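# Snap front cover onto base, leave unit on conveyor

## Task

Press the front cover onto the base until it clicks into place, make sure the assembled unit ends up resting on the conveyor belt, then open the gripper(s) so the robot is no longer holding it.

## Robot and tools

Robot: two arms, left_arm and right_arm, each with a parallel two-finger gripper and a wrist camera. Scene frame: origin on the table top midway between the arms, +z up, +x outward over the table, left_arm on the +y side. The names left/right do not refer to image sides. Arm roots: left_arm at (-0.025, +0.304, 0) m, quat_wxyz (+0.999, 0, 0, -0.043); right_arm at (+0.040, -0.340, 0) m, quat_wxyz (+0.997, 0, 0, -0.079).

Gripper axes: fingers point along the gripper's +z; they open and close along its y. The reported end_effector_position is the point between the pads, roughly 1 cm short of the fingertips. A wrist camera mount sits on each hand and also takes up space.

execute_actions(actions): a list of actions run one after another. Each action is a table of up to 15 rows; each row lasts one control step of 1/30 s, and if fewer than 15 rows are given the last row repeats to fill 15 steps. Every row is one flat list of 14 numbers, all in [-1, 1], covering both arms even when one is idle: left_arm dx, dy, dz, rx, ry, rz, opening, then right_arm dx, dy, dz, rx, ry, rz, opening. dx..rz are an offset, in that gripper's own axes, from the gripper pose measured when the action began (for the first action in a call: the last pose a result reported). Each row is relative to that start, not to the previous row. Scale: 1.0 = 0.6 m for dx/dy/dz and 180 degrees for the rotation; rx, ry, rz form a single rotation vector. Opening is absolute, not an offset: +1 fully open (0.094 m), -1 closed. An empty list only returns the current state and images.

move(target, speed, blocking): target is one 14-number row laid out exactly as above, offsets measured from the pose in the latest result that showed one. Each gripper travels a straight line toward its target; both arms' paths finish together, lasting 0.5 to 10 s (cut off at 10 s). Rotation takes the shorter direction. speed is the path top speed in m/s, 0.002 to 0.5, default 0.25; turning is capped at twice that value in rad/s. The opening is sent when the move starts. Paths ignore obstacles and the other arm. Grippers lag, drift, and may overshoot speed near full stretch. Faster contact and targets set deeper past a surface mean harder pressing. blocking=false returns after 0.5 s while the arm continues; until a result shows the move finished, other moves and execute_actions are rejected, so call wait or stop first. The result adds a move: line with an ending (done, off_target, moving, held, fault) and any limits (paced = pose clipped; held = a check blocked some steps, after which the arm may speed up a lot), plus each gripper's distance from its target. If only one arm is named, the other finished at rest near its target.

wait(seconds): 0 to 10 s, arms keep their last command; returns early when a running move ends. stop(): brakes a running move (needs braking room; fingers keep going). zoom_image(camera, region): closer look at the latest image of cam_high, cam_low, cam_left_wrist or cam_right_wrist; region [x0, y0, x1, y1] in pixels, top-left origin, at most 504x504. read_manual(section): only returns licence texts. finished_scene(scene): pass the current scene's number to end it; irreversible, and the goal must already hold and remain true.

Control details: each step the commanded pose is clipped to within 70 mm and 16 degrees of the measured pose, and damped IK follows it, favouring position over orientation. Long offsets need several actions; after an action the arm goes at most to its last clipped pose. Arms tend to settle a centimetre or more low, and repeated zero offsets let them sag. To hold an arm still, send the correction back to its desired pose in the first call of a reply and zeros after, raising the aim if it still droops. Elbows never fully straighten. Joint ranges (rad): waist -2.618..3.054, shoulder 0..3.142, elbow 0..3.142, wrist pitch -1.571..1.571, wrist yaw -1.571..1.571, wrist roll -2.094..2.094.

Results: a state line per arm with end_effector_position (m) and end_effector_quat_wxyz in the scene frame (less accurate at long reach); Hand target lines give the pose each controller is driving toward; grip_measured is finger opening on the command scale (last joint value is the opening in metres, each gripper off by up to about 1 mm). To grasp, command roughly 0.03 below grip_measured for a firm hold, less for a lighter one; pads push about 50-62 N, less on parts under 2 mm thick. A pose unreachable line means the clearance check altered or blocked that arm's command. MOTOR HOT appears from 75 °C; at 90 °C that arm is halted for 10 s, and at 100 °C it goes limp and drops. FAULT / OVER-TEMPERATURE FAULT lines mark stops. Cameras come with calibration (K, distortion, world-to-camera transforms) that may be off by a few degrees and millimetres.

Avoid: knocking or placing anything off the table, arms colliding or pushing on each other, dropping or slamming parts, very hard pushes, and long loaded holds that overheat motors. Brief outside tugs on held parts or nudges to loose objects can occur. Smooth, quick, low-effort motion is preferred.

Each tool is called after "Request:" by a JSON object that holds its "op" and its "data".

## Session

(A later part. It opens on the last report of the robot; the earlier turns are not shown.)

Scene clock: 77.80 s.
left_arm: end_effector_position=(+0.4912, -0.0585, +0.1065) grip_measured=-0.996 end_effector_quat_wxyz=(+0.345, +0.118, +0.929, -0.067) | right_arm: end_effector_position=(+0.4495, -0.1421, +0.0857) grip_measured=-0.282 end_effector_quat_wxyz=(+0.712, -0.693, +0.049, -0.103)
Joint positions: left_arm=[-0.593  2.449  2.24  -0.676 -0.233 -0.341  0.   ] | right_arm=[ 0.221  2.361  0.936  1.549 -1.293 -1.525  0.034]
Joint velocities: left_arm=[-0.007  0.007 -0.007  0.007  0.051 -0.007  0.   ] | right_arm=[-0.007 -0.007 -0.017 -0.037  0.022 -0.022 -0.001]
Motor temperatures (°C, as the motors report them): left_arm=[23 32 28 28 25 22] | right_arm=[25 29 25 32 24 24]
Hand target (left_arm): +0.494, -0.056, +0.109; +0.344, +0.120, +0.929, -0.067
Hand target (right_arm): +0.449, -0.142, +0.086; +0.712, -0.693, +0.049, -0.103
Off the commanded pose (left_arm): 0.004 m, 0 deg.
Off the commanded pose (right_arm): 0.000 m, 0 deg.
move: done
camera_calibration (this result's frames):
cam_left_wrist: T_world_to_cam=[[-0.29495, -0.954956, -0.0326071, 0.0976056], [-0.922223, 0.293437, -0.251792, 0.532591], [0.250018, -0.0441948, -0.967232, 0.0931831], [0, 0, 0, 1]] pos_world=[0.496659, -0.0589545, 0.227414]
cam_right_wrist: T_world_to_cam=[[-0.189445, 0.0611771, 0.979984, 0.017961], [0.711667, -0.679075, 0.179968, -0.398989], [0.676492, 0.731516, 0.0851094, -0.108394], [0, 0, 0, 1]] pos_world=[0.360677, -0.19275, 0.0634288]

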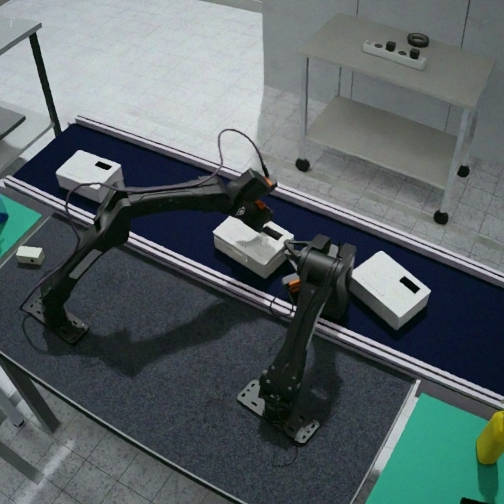

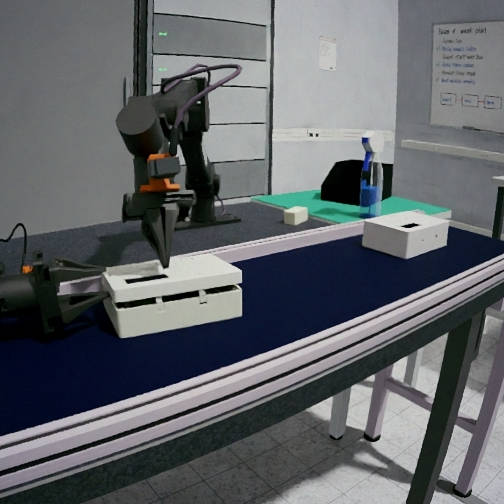

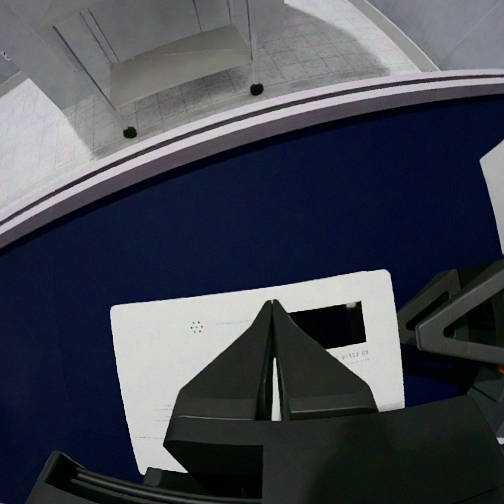

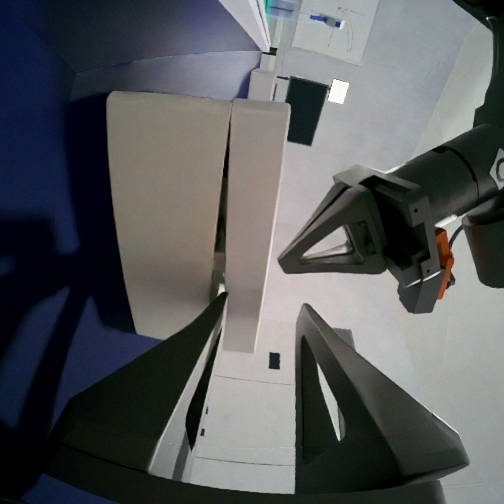

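Request:
{"op": "move", "data": {"target": [0.091,-0.002,0.054,0,0,0,-1, -0.01,0,-0.025,0,0,0,-0.28], "speed": 0.03}}

Request:
{"op": "zoom_image", "data": {"camera": "cam_low", "region": [40, 170, 290, 350]}}

Scene clock: 80.47 s.
left_arm: end_effector_position=(+0.4916, -0.0592, +0.0916) grip_measured=-0.996 end_effector_quat_wxyz=(+0.397, +0.103, +0.908, -0.087) | right_arm: end_effector_position=(+0.4444, -0.1507, +0.0825) grip_measured=-0.282 end_effector_quat_wxyz=(+0.710, -0.695, +0.048, -0.102)
Joint positions: left_arm=[-0.602  2.36   1.941 -0.348 -0.263 -0.349  0.   ] | right_arm=[ 0.198  2.361  0.914  1.566 -1.318 -1.53   0.034]
Joint velocities: left_arm=[ 0.002  0.002  0.002  0.066 -0.037 -0.051  0.   ] | right_arm=[-0.012 -0.007 -0.007 -0.095 -0.007  0.022 -0.001]
Motor temperatures (°C, as the motors report them): left_arm=[23 32 28 28 25 22] | right_arm=[25 29 25 32 24 24]
Hand target (left_arm): +0.471, -0.055, +0.048; +0.345, +0.118, +0.929, -0.067
Hand target (right_arm): +0.441, -0.155, +0.085; +0.709, -0.696, +0.049, -0.103
Off the commanded pose (left_arm): 0.050 m, 7 deg.
Off the commanded pose (right_arm): 0.007 m, 0 deg.
joint sent to its limit (right arm) — the command would take joint 4 (wrist pitch) past its upper limit, so that joint was sent only as far as its limit.
move: off_target (left_arm)
camera_calibration (this result's frames):
cam_left_wrist: T_world_to_cam=[[-0.276454, -0.961024, -0.00246121, 0.0843233], [-0.895222, 0.258454, -0.363014, 0.524248], [0.349501, -0.0981532, -0.931781, 0.0232543], [0, 0, 0, 1]] pos_world=[0.484502, -0.052175, 0.212185]
cam_right_wrist: T_world_to_cam=[[-0.18963, 0.065152, 0.979692, 0.0213651], [0.713225, -0.676611, 0.183049, -0.401202], [0.674797, 0.733452, 0.0818379, -0.0970692], [0, 0, 0, 1]] pos_world=[0.355701, -0.201654, 0.0604523]

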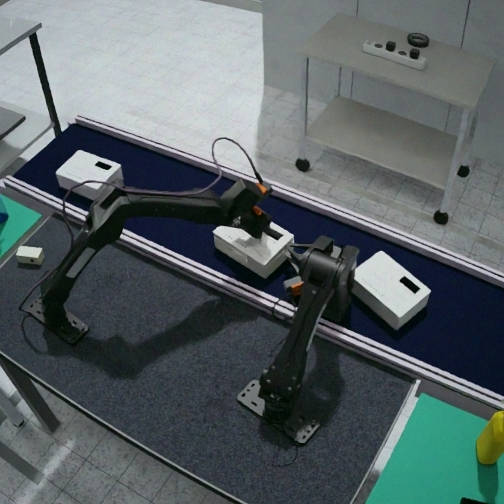

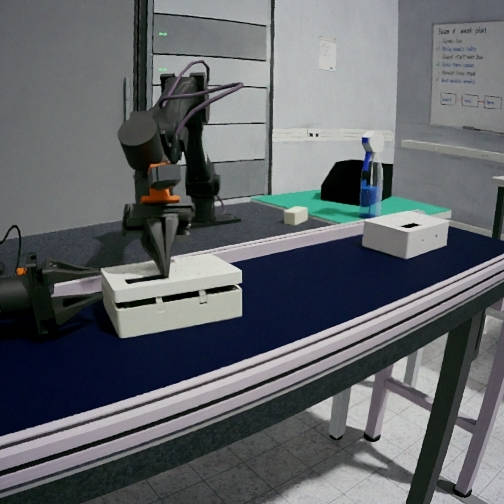

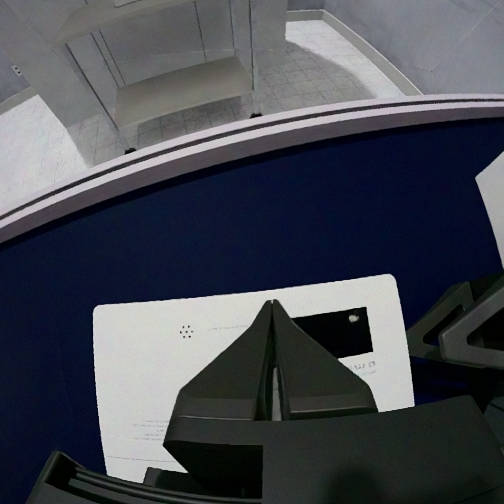

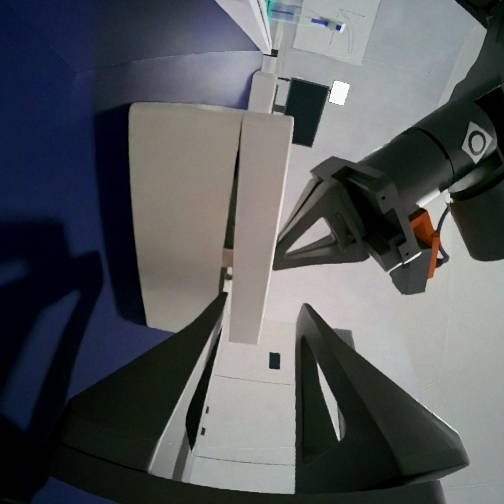

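Region (40, 170, 290, 350) of cam_low's 504x504 image, scaled by 2.016, with more detail than that image has; it fills the top 363 rows of this view, and the rest is white.

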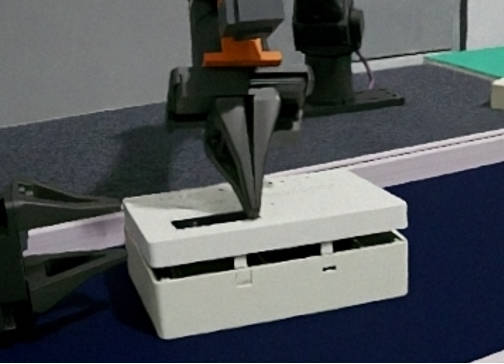

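Request:
{"op": "move", "data": {"target": [-0.019,0.03,-0.019,0,0.03,0,-1, 0,-0.085,0,-0.25,0,0,-1], "speed": 0.2}}

Scene clock: 84.90 s.
left_arm: end_effector_position=(+0.4916, -0.0439, +0.1029) grip_measured=-0.996 end_effector_quat_wxyz=(+0.354, +0.106, +0.926, -0.082) | right_arm: end_effector_position=(+0.4395, -0.1575, +0.1175) grip_measured=-0.986 end_effector_quat_wxyz=(-0.440, +0.851, -0.262, +0.115)
Joint positions: left_arm=[-0.568  2.369  2.066 -0.548 -0.208 -0.346  0.   ] | right_arm=[ 0.338  1.696  1.018 -0.145 -0.646 -2.104  0.001]
Joint velocities: left_arm=[ 0.002 -0.007  0.012  0.007  0.007  0.125  0.   ] | right_arm=[ 0.017 -0.012  0.012 -0.051 -0.007 -0.051  0.   ]
Motor temperatures (°C, as the motors report them): left_arm=[23 33 28 28 25 22] | right_arm=[25 30 25 32 24 24]
Hand target (left_arm): +0.496, -0.041, +0.106; +0.354, +0.106, +0.926, -0.082
Hand target (right_arm): +0.440, -0.152, +0.134; -0.445, +0.851, -0.251, +0.122
Off the commanded pose (left_arm): 0.006 m, 0 deg.
Off the commanded pose (right_arm): 0.017 m, 23 deg; orientation clipped at the last step of the last action.
joint sent to its limit (right arm) — the command would take joint 6 (wrist roll) past its lower limit, so that joint was sent only as far as its limit.
move: off_target (right_arm); limits=paced
camera_calibration (this result's frames):
cam_left_wrist: T_world_to_cam=[[-0.282348, -0.959312, 0.000147179, 0.101731], [-0.922341, 0.271424, -0.274985, 0.529261], [0.263756, -0.0777771, -0.961449, 0.0814046], [0, 0, 0, 1]] pos_world=[0.495411, -0.0397313, 0.22379]
cam_right_wrist: T_world_to_cam=[[0.258819, 0.575686, 0.775628, -0.106203], [0.543537, -0.750594, 0.375733, -0.368475], [0.798486, 0.324336, -0.507175, -0.141246], [0, 0, 0, 1]] pos_world=[0.34055, -0.169625, 0.149186]

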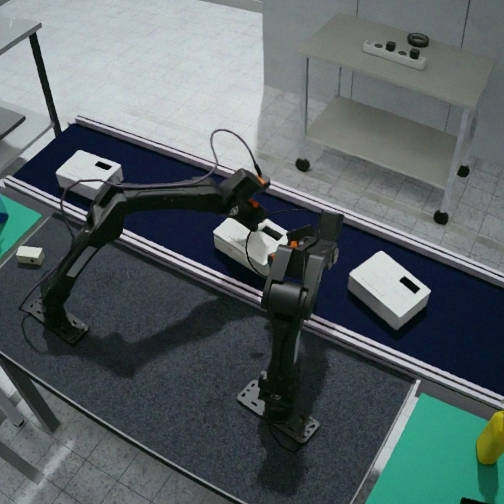

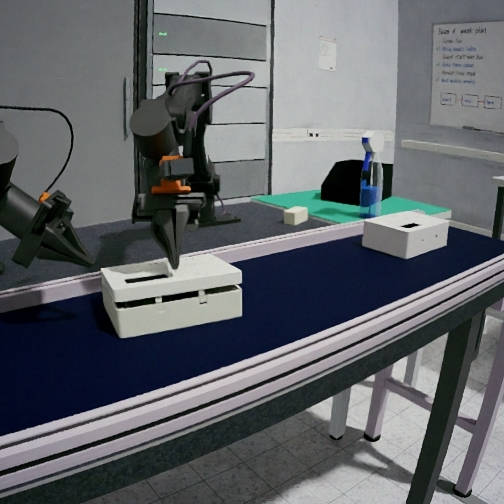

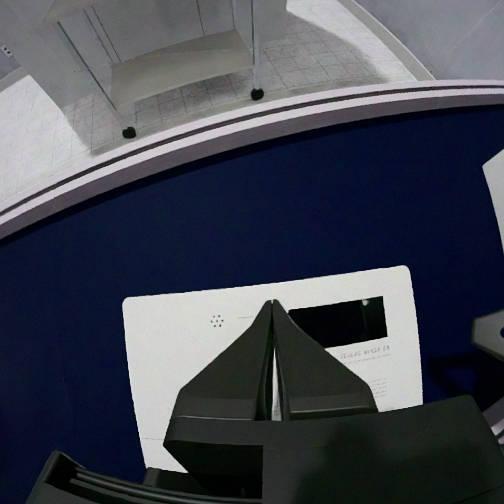

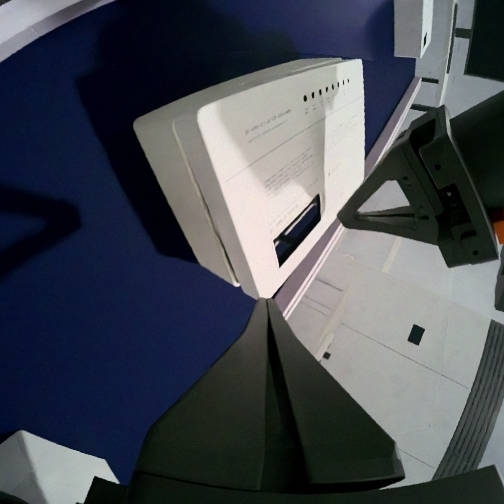

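Request:
{"op": "move", "data": {"target": [0,0,-0.01,0,0,0,-1, 0.072,-0.085,0.079,-0.074,-0.074,0.496,-1], "speed": 0.3}}

Scene clock: 88.77 s.
left_arm: end_effector_position=(+0.4916, -0.0439, +0.1029) grip_measured=-0.996 end_effector_quat_wxyz=(+0.354, +0.106, +0.926, -0.082) | right_arm: end_effector_position=(+0.5086, -0.1220, +0.1198) grip_measured=-0.986 end_effector_quat_wxyz=(+0.324, -0.479, +0.746, +0.331)
Joint positions: left_arm=[-0.568  2.369  2.066 -0.548 -0.208 -0.346  0.   ] | right_arm=[ 0.325  2.161  1.705 -0.636 -0.871 -0.748  0.001]
Joint velocities: left_arm=[-0.002 -0.012  0.007  0.037 -0.007 -0.007 -0.001] | right_arm=[ 0.017 -0.012  0.002 -0.037 -0.007 -0.022  0.001]
Motor temperatures (°C, as the motors report them): left_arm=[23 33 28 28 25 22] | right_arm=[25 30 26 32 24 24]
Hand target (left_arm): +0.488, -0.043, +0.107; +0.354, +0.106, +0.926, -0.082
Hand target (right_arm): +0.513, -0.124, +0.128; +0.328, -0.471, +0.743, +0.343
Off the commanded pose (left_arm): 0.006 m, 0 deg.
Off the commanded pose (right_arm): 0.011 m, 2 deg.
move: off_target (right_arm)
camera_calibration (this result's frames):
cam_left_wrist: T_world_to_cam=[[-0.282348, -0.959312, 0.000147179, 0.101731], [-0.922341, 0.271424, -0.274985, 0.529261], [0.263756, -0.0777771, -0.961449, 0.0814046], [0, 0, 0, 1]] pos_world=[0.495411, -0.0397313, 0.22379]
cam_right_wrist: T_world_to_cam=[[0.970295, -0.214108, -0.112633, -0.498092], [-0.241745, -0.876096, -0.417152, 0.0988471], [-0.00936229, 0.431989, -0.901831, 0.264489], [0, 0, 0, 1]] pos_world=[0.509668, -0.134302, 0.223657]

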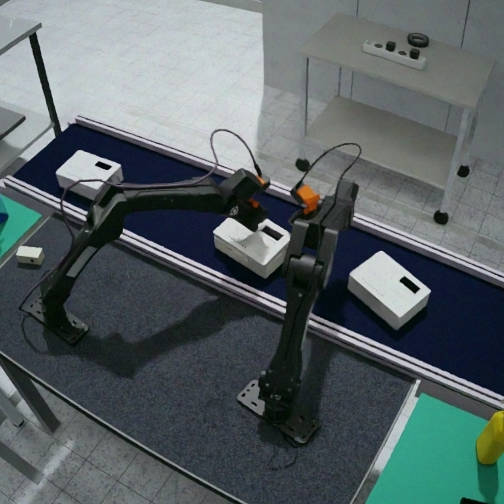

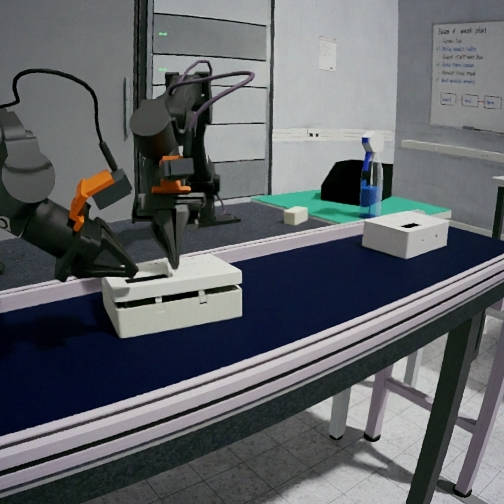

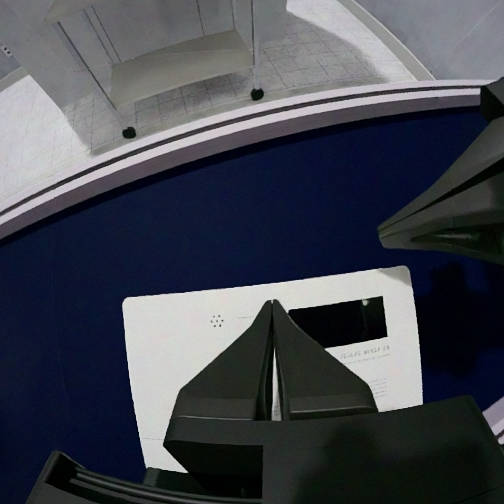

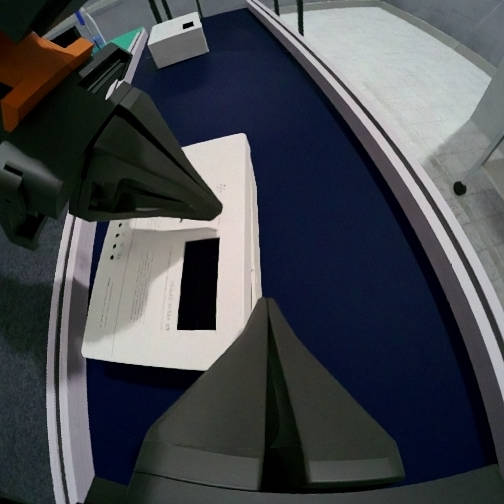

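Request:
{"op": "move", "data": {"target": [0,0,-0.01,0,0,0,-1, 0.038,-0.042,0.033,-0.07,0,0,-1], "speed": 0.06}}

Request:
{"op": "zoom_image", "data": {"camera": "cam_low", "region": [20, 170, 290, 350]}}

Scene clock: 91.60 s.
left_arm: end_effector_position=(+0.4916, -0.0439, +0.1029) grip_measured=-0.996 end_effector_quat_wxyz=(+0.354, +0.106, +0.926, -0.082) | right_arm: end_effector_position=(+0.5227, -0.1225, +0.0774) grip_measured=-0.986 end_effector_quat_wxyz=(+0.259, -0.515, +0.712, +0.400)
Joint positions: left_arm=[-0.568  2.369  2.066 -0.548 -0.208 -0.346  0.   ] | right_arm=[ 0.295  2.525  2.178 -1.093 -0.989 -1.047  0.001]
Joint velocities: left_arm=[-0.007  0.002 -0.022 -0.022 -0.051  0.051  0.001] | right_arm=[-0.017  0.007  0.007 -0.081  0.007 -0.022 -0.   ]
Motor temperatures (°C, as the motors report them): left_arm=[23 33 28 28 25 22] | right_arm=[25 30 26 32 24 24]
Hand target (left_arm): +0.488, -0.043, +0.107; +0.354, +0.106, +0.926, -0.082
Hand target (right_arm): +0.526, -0.125, +0.084; +0.270, -0.512, +0.705, +0.411
Off the commanded pose (left_arm): 0.006 m, 0 deg.
Off the commanded pose (right_arm): 0.010 m, 2 deg.
move: done
camera_calibration (this result's frames):
cam_left_wrist: T_world_to_cam=[[-0.282348, -0.959312, 0.000147179, 0.101731], [-0.922341, 0.271424, -0.274985, 0.529261], [0.263756, -0.0777771, -0.961449, 0.0814046], [0, 0, 0, 1]] pos_world=[0.495411, -0.0397313, 0.22379]
cam_right_wrist: T_world_to_cam=[[0.97241, -0.0365878, -0.230392, -0.486841], [-0.135743, -0.891949, -0.431279, 0.0278186], [-0.189719, 0.450654, -0.872306, 0.320874], [0, 0, 0, 1]] pos_world=[0.538061, -0.137603, 0.179734]

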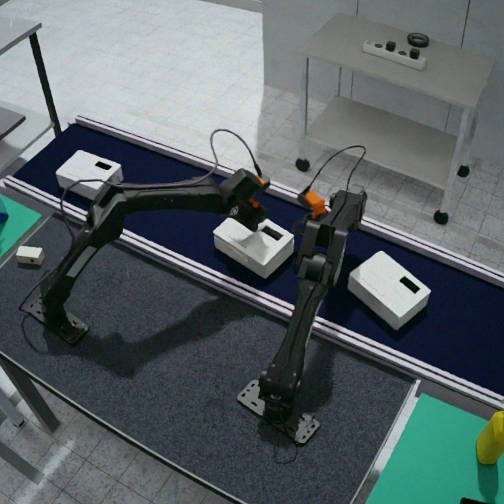

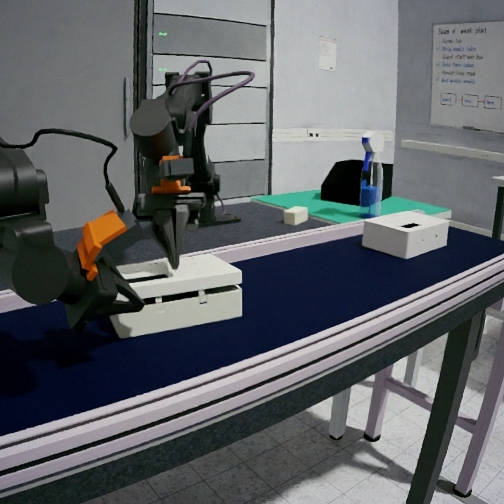

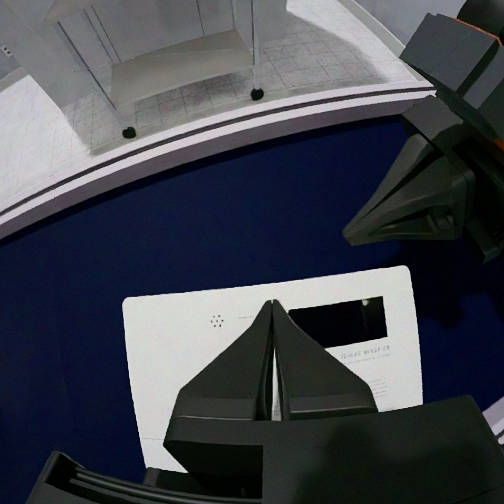

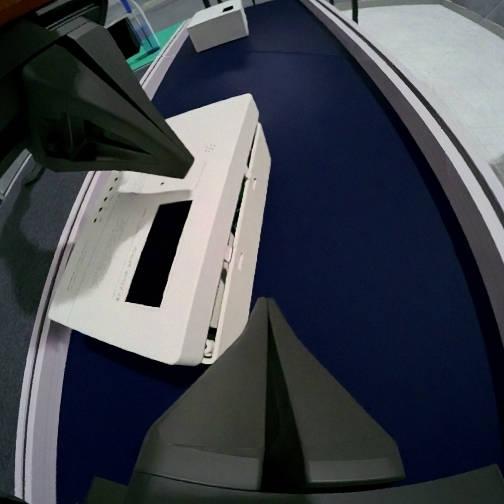

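Region (20, 170, 290, 350) of cam_low's 504x504 image, scaled by 1.867, with more detail than that image has.

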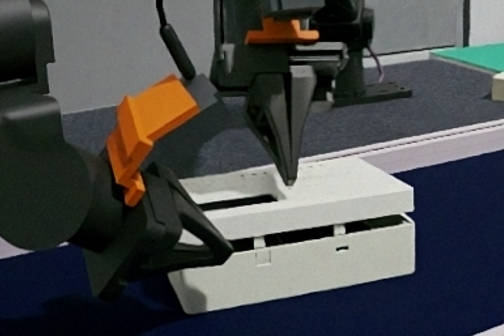

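Request:
{"op": "move", "data": {"target": [0.057,0,0.039,0,0,0,-1, -0.013,0.053,-0.0065,0,0,0,-1], "speed": 0.025}}

Request:
{"op": "zoom_image", "data": {"camera": "cam_low", "region": [20, 170, 290, 350]}}

Scene clock: 93.97 s.
left_arm: end_effector_position=(+0.4972, -0.0473, +0.0929) grip_measured=-0.996 end_effector_quat_wxyz=(+0.388, +0.099, +0.911, -0.101) | right_arm: end_effector_position=(+0.5021, -0.1245, +0.0870) grip_measured=-0.986 end_effector_quat_wxyz=(+0.257, -0.513, +0.718, +0.395)
Joint positions: left_arm=[-0.568  2.343  1.922 -0.346 -0.212 -0.346  0.   ] | right_arm=[ 0.3    2.399  1.993 -1.019 -0.974 -1.022  0.001]
Joint velocities: left_arm=[-0.007 -0.012 -0.012  0.022 -0.037 -0.022 -0.   ] | right_arm=[-0.022  0.002  0.002 -0.007 -0.022 -0.051  0.001]
Motor temperatures (°C, as the motors report them): left_arm=[23 33 28 28 25 22] | right_arm=[25 30 26 32 24 24]
Hand target (left_arm): +0.482, -0.044, +0.064; +0.354, +0.106, +0.925, -0.082
Hand target (right_arm): +0.496, -0.117, +0.096; +0.259, -0.515, +0.712, +0.400
Off the commanded pose (left_arm): 0.034 m, 5 deg.
Off the commanded pose (right_arm): 0.013 m, 1 deg.
move: off_target (left_arm, right_arm)
camera_calibration (this result's frames):
cam_left_wrist: T_world_to_cam=[[-0.280548, -0.95942, 0.0284059, 0.096516], [-0.901437, 0.253197, -0.351145, 0.528341], [0.329703, -0.124119, -0.93589, 0.0326838], [0, 0, 0, 1]] pos_world=[0.492568, -0.037118, 0.213371]
cam_right_wrist: T_world_to_cam=[[0.971275, -0.0503438, -0.232574, -0.465594], [-0.146834, -0.895905, -0.419277, 0.031402], [-0.187256, 0.441383, -0.877563, 0.324361], [0, 0, 0, 1]] pos_world=[0.517569, -0.138474, 0.189528]

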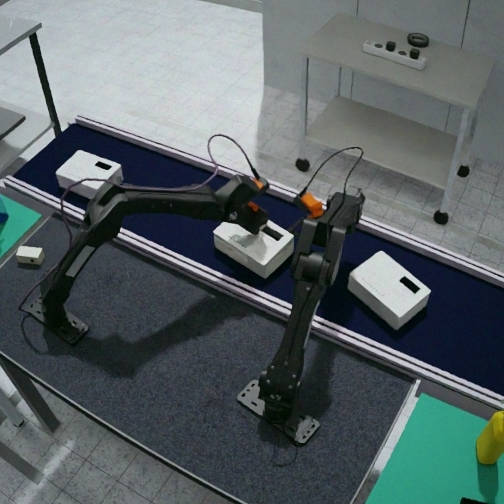

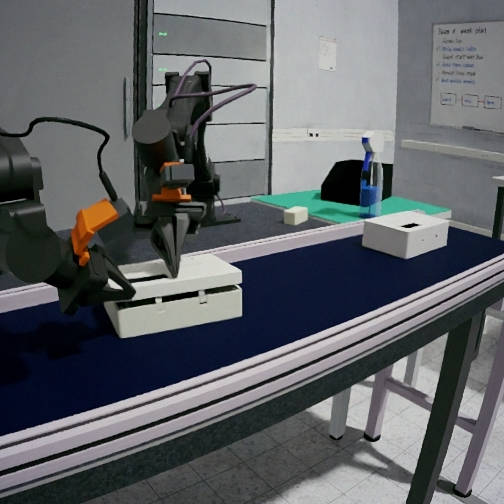

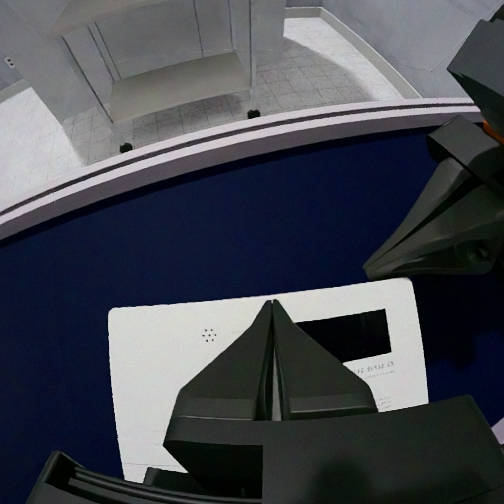

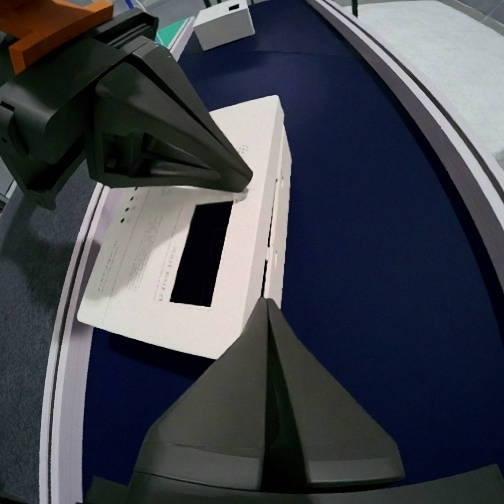

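Region (20, 170, 290, 350) of cam_low's 504x504 image, scaled by 1.867, with more detail than that image has.

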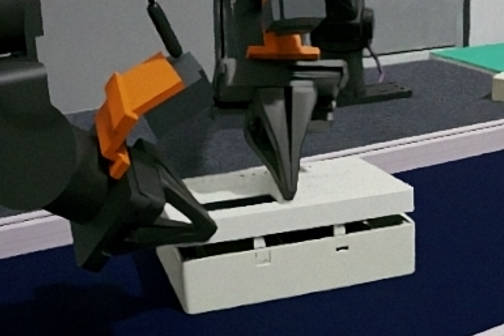

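Request:
{"op": "move", "data": {"target": [0.053,0,0.014,0,0,0,-1, 0,0.035,0.005,0,0,0,-1], "speed": 0.025}}

Request:
{"op": "zoom_image", "data": {"camera": "cam_low", "region": [20, 170, 290, 350]}}

Scene clock: 95.70 s.
left_arm: end_effector_position=(+0.4964, -0.0508, +0.0932) grip_measured=-0.996 end_effector_quat_wxyz=(+0.422, +0.092, +0.894, -0.120) | right_arm: end_effector_position=(+0.4929, -0.1284, +0.0830) grip_measured=-0.986 end_effector_quat_wxyz=(+0.260, -0.512, +0.724, +0.382)
Joint positions: left_arm=[-0.575  2.305  1.794 -0.17  -0.221 -0.35   0.   ] | right_arm=[ 0.3    2.332  1.869 -0.933 -0.95  -0.999  0.001]
Joint velocities: left_arm=[ 0.007  0.007 -0.027  0.022 -0.037 -0.037  0.   ] | right_arm=[ 0.007 -0.002 -0.007  0.051  0.051  0.081  0.001]
Motor temperatures (°C, as the motors report them): left_arm=[23 33 28 28 25 22] | right_arm=[25 31 26 31 24 24]
Hand target (left_arm): +0.482, -0.046, +0.065; +0.389, +0.099, +0.911, -0.101
Hand target (right_arm): +0.483, -0.119, +0.092; +0.257, -0.513, +0.718, +0.395
Off the commanded pose (left_arm): 0.033 m, 5 deg.
Off the commanded pose (right_arm): 0.017 m, 2 deg.
move: off_target (left_arm, right_arm)
camera_calibration (this result's frames):
cam_left_wrist: T_world_to_cam=[[-0.282162, -0.957688, 0.0567239, 0.091157], [-0.874635, 0.232497, -0.425392, 0.521196], [0.394205, -0.169642, -0.90323, -0.00456785], [0, 0, 0, 1]] pos_world=[0.483378, -0.0346513, 0.212416]
cam_right_wrist: T_world_to_cam=[[0.973397, -0.071062, -0.217828, -0.462767], [-0.156047, -0.901734, -0.403145, 0.0273986], [-0.167775, 0.426412, -0.888833, 0.310188], [0, 0, 0, 1]] pos_world=[0.506773, -0.140446, 0.185947]

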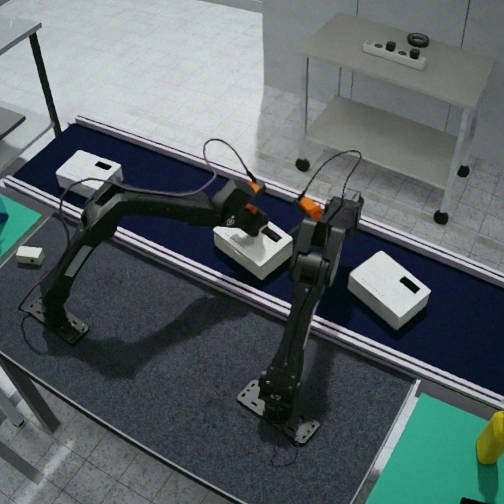

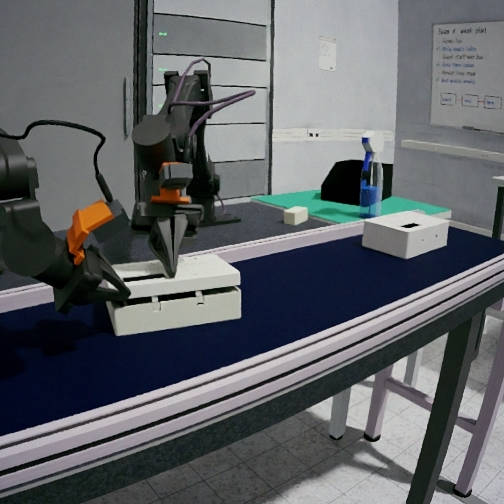

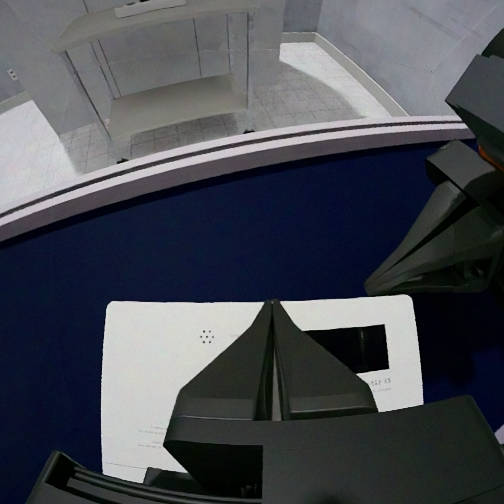

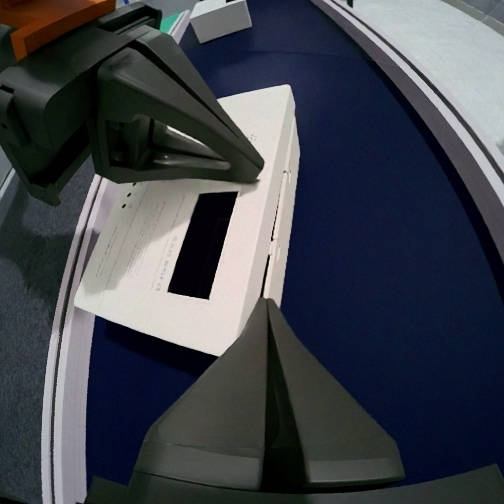

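Region (20, 170, 290, 350) of cam_low's 504x504 image, scaled by 1.867, with more detail than that image has.

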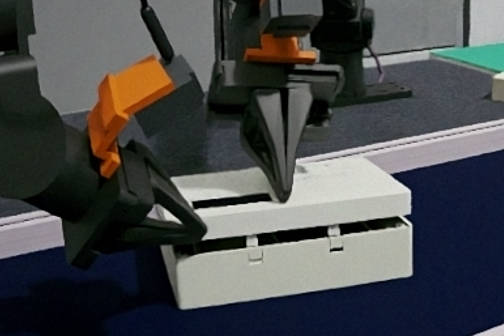

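Request:
{"op": "move", "data": {"target": [0.103,-0.009,-0.195,0,0,0,-1, -0.07,-0.025,0.05,0,0.08,0,-1], "speed": 0.12}}

Scene clock: 98.30 s.
left_arm: end_effector_position=(+0.3715, -0.0202, +0.1118) grip_measured=-0.996 end_effector_quat_wxyz=(+0.411, +0.097, +0.898, -0.118) | right_arm: end_effector_position=(+0.5234, -0.0885, +0.0909) grip_measured=-0.986 end_effector_quat_wxyz=(+0.177, -0.552, +0.754, +0.309)
Joint positions: left_arm=[-0.708  1.872  1.228 -0.083 -0.31  -0.437  0.   ] | right_arm=[ 0.42   2.765  2.839 -1.513 -0.719 -0.954  0.001]
Joint velocities: left_arm=[ 0.002 -0.007 -0.022  0.007  0.037  0.037 -0.001] | right_arm=[-0.012  0.037  0.095 -0.022  0.022 -0.037 -0.   ]
Motor temperatures (°C, as the motors report them): left_arm=[23 33 28 28 25 22] | right_arm=[25 31 26 31 24 24]
Hand target (left_arm): +0.370, -0.020, +0.119; +0.422, +0.092, +0.894, -0.120
Hand target (right_arm): +0.520, -0.085, +0.094; +0.175, -0.554, +0.751, +0.314
Off the commanded pose (left_arm): 0.006 m, 2 deg.
Off the commanded pose (right_arm): 0.006 m, 1 deg.
move: done
camera_calibration (this result's frames):
cam_left_wrist: T_world_to_cam=[[-0.29082, -0.955332, 0.0525815, 0.0878898], [-0.88127, 0.246066, -0.403503, 0.4131], [0.372541, -0.163686, -0.913466, 0.0759859], [0, 0, 0, 1]] pos_world=[0.361305, -0.00524802, 0.231476]
cam_right_wrist: T_world_to_cam=[[0.970034, -0.0717758, -0.232125, -0.484908], [-0.114779, -0.977419, -0.177422, 0.0224678], [-0.214149, 0.198749, -0.956368, 0.315614], [0, 0, 0, 1]] pos_world=[0.540545, -0.0755721, 0.19327]

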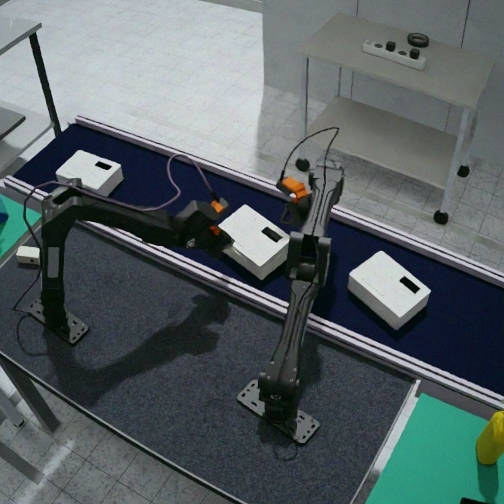

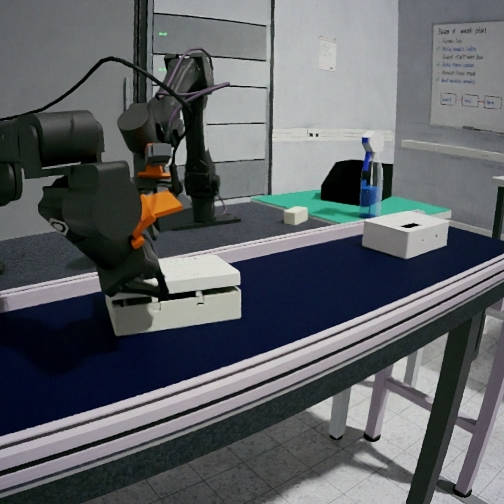

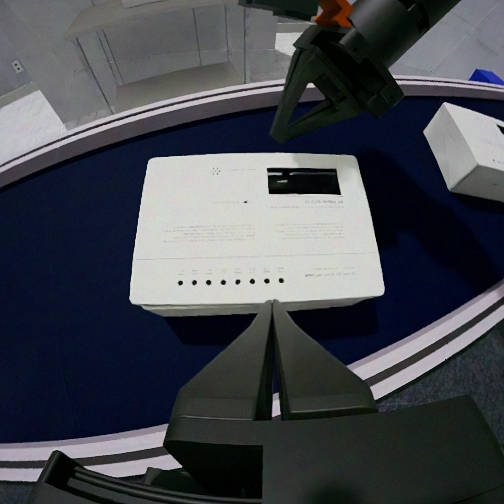

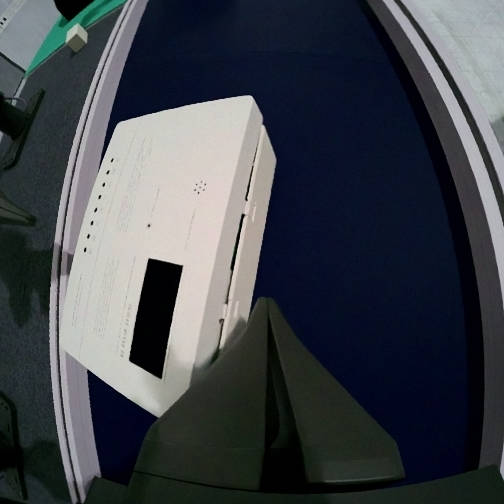

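Request:
{"op": "move", "data": {"target": [0.085,0.013,0.052,0,0,0,-1, -0.005,0,-0.005,0,0,0,-1], "speed": 0.08}}

Scene clock: 99.77 s.
left_arm: end_effector_position=(+0.3657, -0.0143, +0.0546) grip_measured=-0.996 end_effector_quat_wxyz=(+0.410, +0.098, +0.899, -0.117) | right_arm: end_effector_position=(+0.5230, -0.0896, +0.0902) grip_measured=-0.986 end_effector_quat_wxyz=(+0.174, -0.552, +0.755, +0.307)
Joint positions: left_arm=[-0.708  1.954  1.085  0.137 -0.31  -0.437  0.   ] | right_arm=[ 0.42   2.767  2.843 -1.52  -0.712 -0.954  0.001]
Joint velocities: left_arm=[-0.002 -0.007 -0.002  0.022  0.022 -0.022 -0.   ] | right_arm=[ 0.012 -0.002  0.007 -0.037  0.081 -0.007  0.001]
Motor temperatures (°C, as the motors report them): left_arm=[23 33 28 29 25 22] | right_arm=[25 31 26 31 24 24]
Hand target (left_arm): +0.363, -0.017, +0.052; +0.411, +0.098, +0.899, -0.118
Hand target (right_arm): +0.524, -0.088, +0.095; +0.180, -0.551, +0.754, +0.308
Off the commanded pose (left_arm): 0.005 m, 0 deg.
Off the commanded pose (right_arm): 0.005 m, 0 deg.
move: done
camera_calibration (this result's frames):
cam_left_wrist: T_world_to_cam=[[-0.290417, -0.955556, 0.0506929, 0.0947941], [-0.882665, 0.247052, -0.399835, 0.383752], [0.369541, -0.160864, -0.915184, 0.0280406], [0, 0, 0, 1]] pos_world=[0.355892, 0.000285132, 0.174294]
cam_right_wrist: T_world_to_cam=[[0.96952, -0.074394, -0.233443, -0.484579], [-0.115979, -0.97863, -0.169803, 0.0210739], [-0.215822, 0.191702, -0.957429, 0.315381], [0, 0, 0, 1]] pos_world=[0.54032, -0.0758854, 0.192412]

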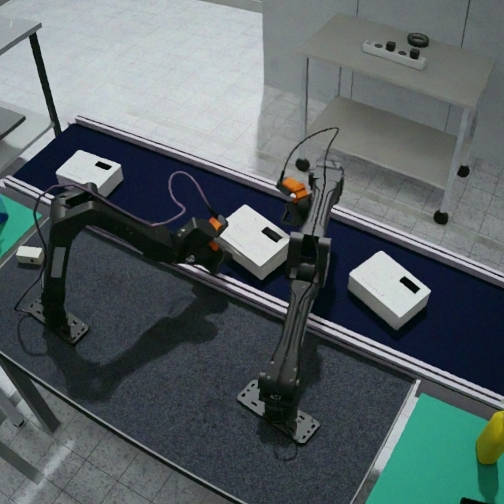

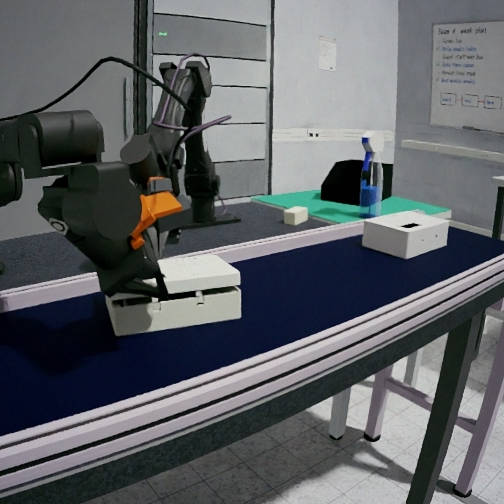

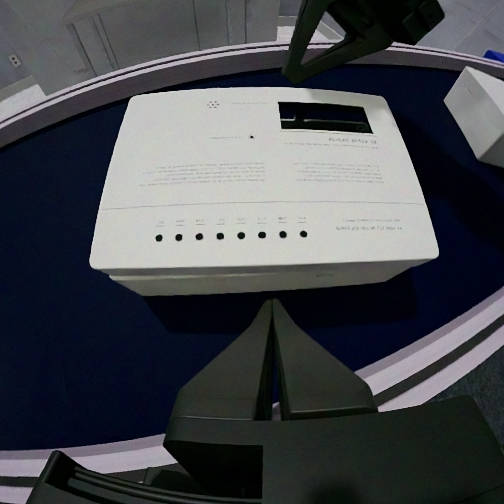

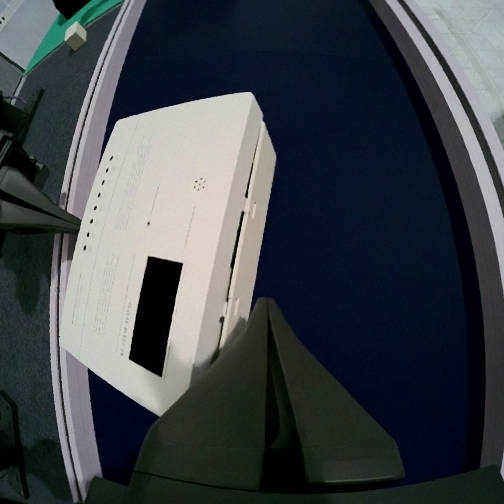

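Request:
{"op": "move", "data": {"target": [0,0,0,0,0,0,0.3, -0.0075,0.0645,0.0225,0,0,0,-1], "speed": 0.025}}

Request:
{"op": "zoom_image", "data": {"camera": "cam_low", "region": [20, 170, 290, 350]}}

Scene clock: 102.07 s.
left_arm: end_effector_position=(+0.3659, -0.0145, +0.0548) grip_measured=+0.297 end_effector_quat_wxyz=(+0.410, +0.098, +0.899, -0.117) | right_arm: end_effector_position=(+0.4947, -0.0780, +0.0841) grip_measured=-0.986 end_effector_quat_wxyz=(+0.169, -0.549, +0.762, +0.299)
Joint positions: left_arm=[-0.708  1.954  1.085  0.138 -0.31  -0.437  0.061] | right_arm=[ 0.463  2.471  2.259 -1.196 -0.686 -0.887  0.001]
Joint velocities: left_arm=[ 0.007  0.002  0.002  0.022  0.051 -0.007  0.001] | right_arm=[-0.002  0.002  0.012 -0.007 -0.051  0.051  0.   ]
Motor temperatures (°C, as the motors report them): left_arm=[23 33 28 29 25 22] | right_arm=[25 32 26 31 24 24]
Hand target (left_arm): +0.366, -0.014, +0.055; +0.410, +0.098, +0.899, -0.117
Hand target (right_arm): +0.488, -0.069, +0.094; +0.174, -0.552, +0.755, +0.307
Off the commanded pose (left_arm): 0.000 m, 0 deg.
Off the commanded pose (right_arm): 0.015 m, 1 deg.
move: off_target (right_arm)
camera_calibration (this result's frames):
cam_left_wrist: T_world_to_cam=[[-0.290472, -0.955501, 0.0514204, 0.0946444], [-0.882236, 0.246617, -0.401048, 0.383959], [0.370521, -0.161858, -0.914613, 0.027794], [0, 0, 0, 1]] pos_world=[0.355936, 0.000240723, 0.17454]
cam_right_wrist: T_world_to_cam=[[0.968013, -0.0897976, -0.234281, -0.458095], [-0.127101, -0.980587, -0.149313, 0.0317719], [-0.216325, 0.174314, -0.960634, 0.30043], [0, 0, 0, 1]] pos_world=[0.512471, -0.06235, 0.186025]

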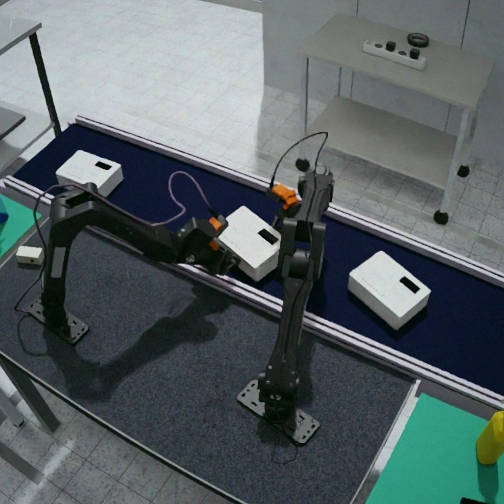

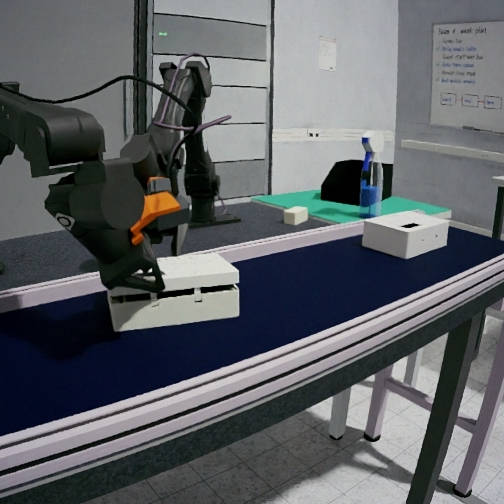

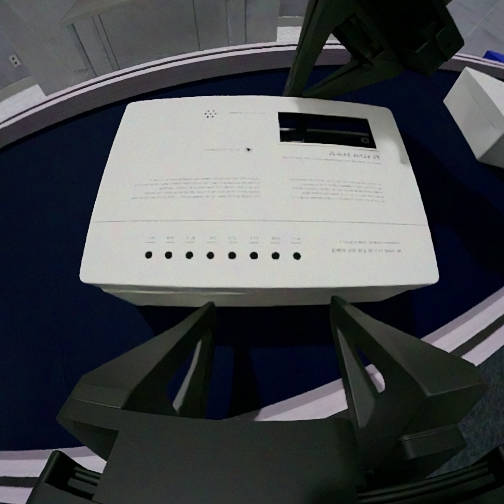

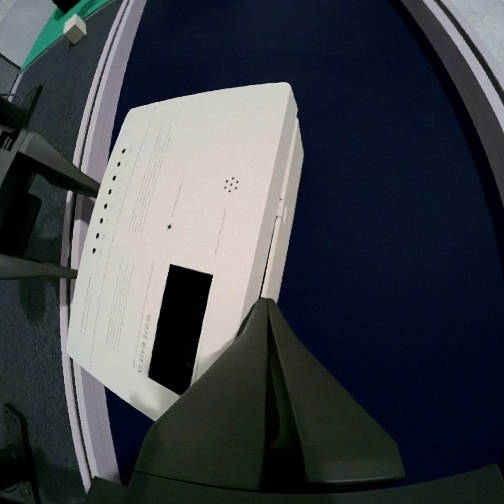

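Region (20, 170, 290, 350) of cam_low's 504x504 image, scaled by 1.867, with more detail than that image has.

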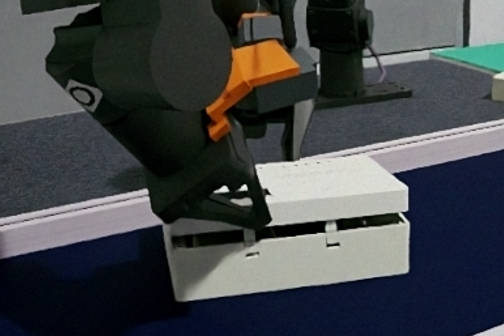

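Request:
{"op": "move", "data": {"target": [-0.0107,0,0.013,0,0,0,0.3, -0.033,0.032,0.0275,0,0,0,-1], "speed": 0.025}}

Request:
{"op": "zoom_image", "data": {"camera": "cam_low", "region": [20, 170, 290, 350]}}

Scene clock: 103.83 s.
left_arm: end_effector_position=(+0.3662, -0.0169, +0.0494) grip_measured=+0.297 end_effector_quat_wxyz=(+0.404, +0.102, +0.901, -0.117) | right_arm: end_effector_position=(+0.4970, -0.0608, +0.0777) grip_measured=-0.987 end_effector_quat_wxyz=(+0.173, -0.546, +0.769, +0.282)
Joint positions: left_arm=[-0.708  1.972  1.097  0.132 -0.301 -0.435  0.061] | right_arm=[ 0.504  2.471  2.242 -1.125 -0.645 -0.817  0.001]
Joint velocities: left_arm=[-0.007 -0.002  0.012 -0.007 -0.051  0.022 -0.001] | right_arm=[ 0.002 -0.002  0.002 -0.022 -0.051  0.022 -0.   ]
Motor temperatures (°C, as the motors report them): left_arm=[23 32 28 29 25 22] | right_arm=[25 32 26 31 24 24]
Hand target (left_arm): +0.375, -0.017, +0.055; +0.410, +0.098, +0.899, -0.117
Hand target (right_arm): +0.483, -0.049, +0.089; +0.169, -0.549, +0.762, +0.299
Off the commanded pose (left_arm): 0.011 m, 1 deg.
Off the commanded pose (right_arm): 0.022 m, 2 deg.
move: off_target (left_arm, right_arm)
camera_calibration (this result's frames):
cam_left_wrist: T_world_to_cam=[[-0.29746, -0.953489, 0.0487401, 0.0954689], [-0.884802, 0.256134, -0.389256, 0.383214], [0.358667, -0.158913, -0.919839, 0.0270082], [0, 0, 0, 1]] pos_world=[0.35778, -0.00283381, 0.169358]
cam_right_wrist: T_world_to_cam=[[0.970482, -0.114994, -0.211992, -0.464807], [-0.144306, -0.981169, -0.128389, 0.0547923], [-0.193236, 0.155191, -0.968801, 0.279745], [0, 0, 0, 1]] pos_world=[0.51305, -0.0431033, 0.179516]

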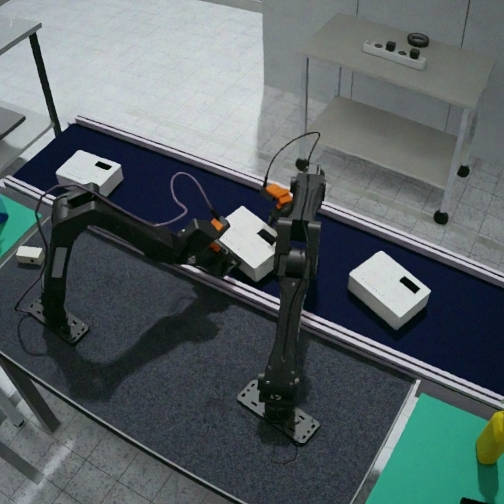

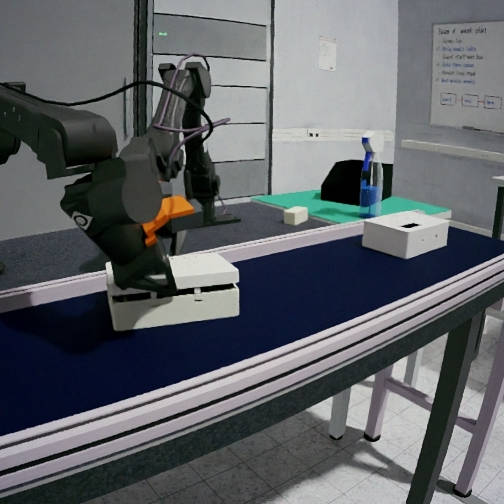

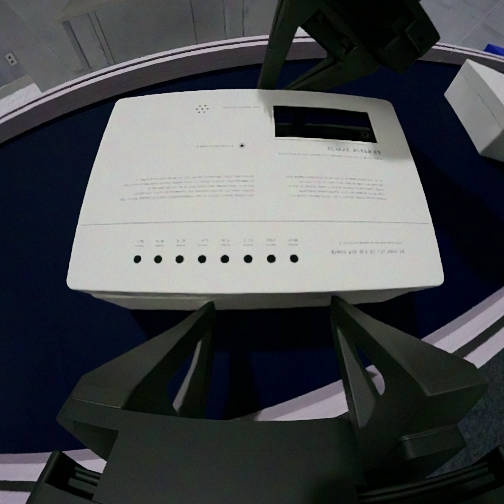

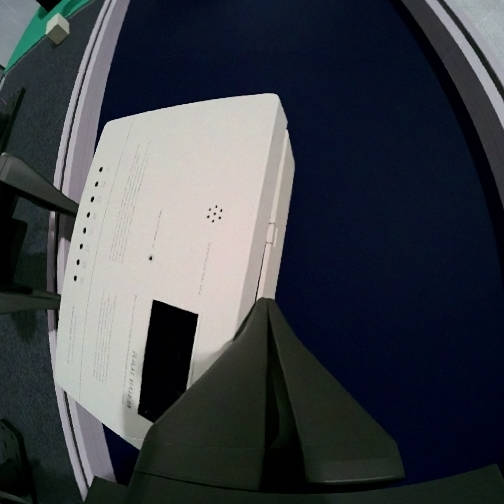

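Region (20, 170, 290, 350) of cam_low's 504x504 image, scaled by 1.867, with more detail than that image has.

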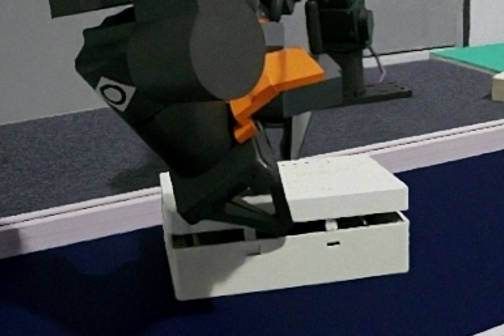

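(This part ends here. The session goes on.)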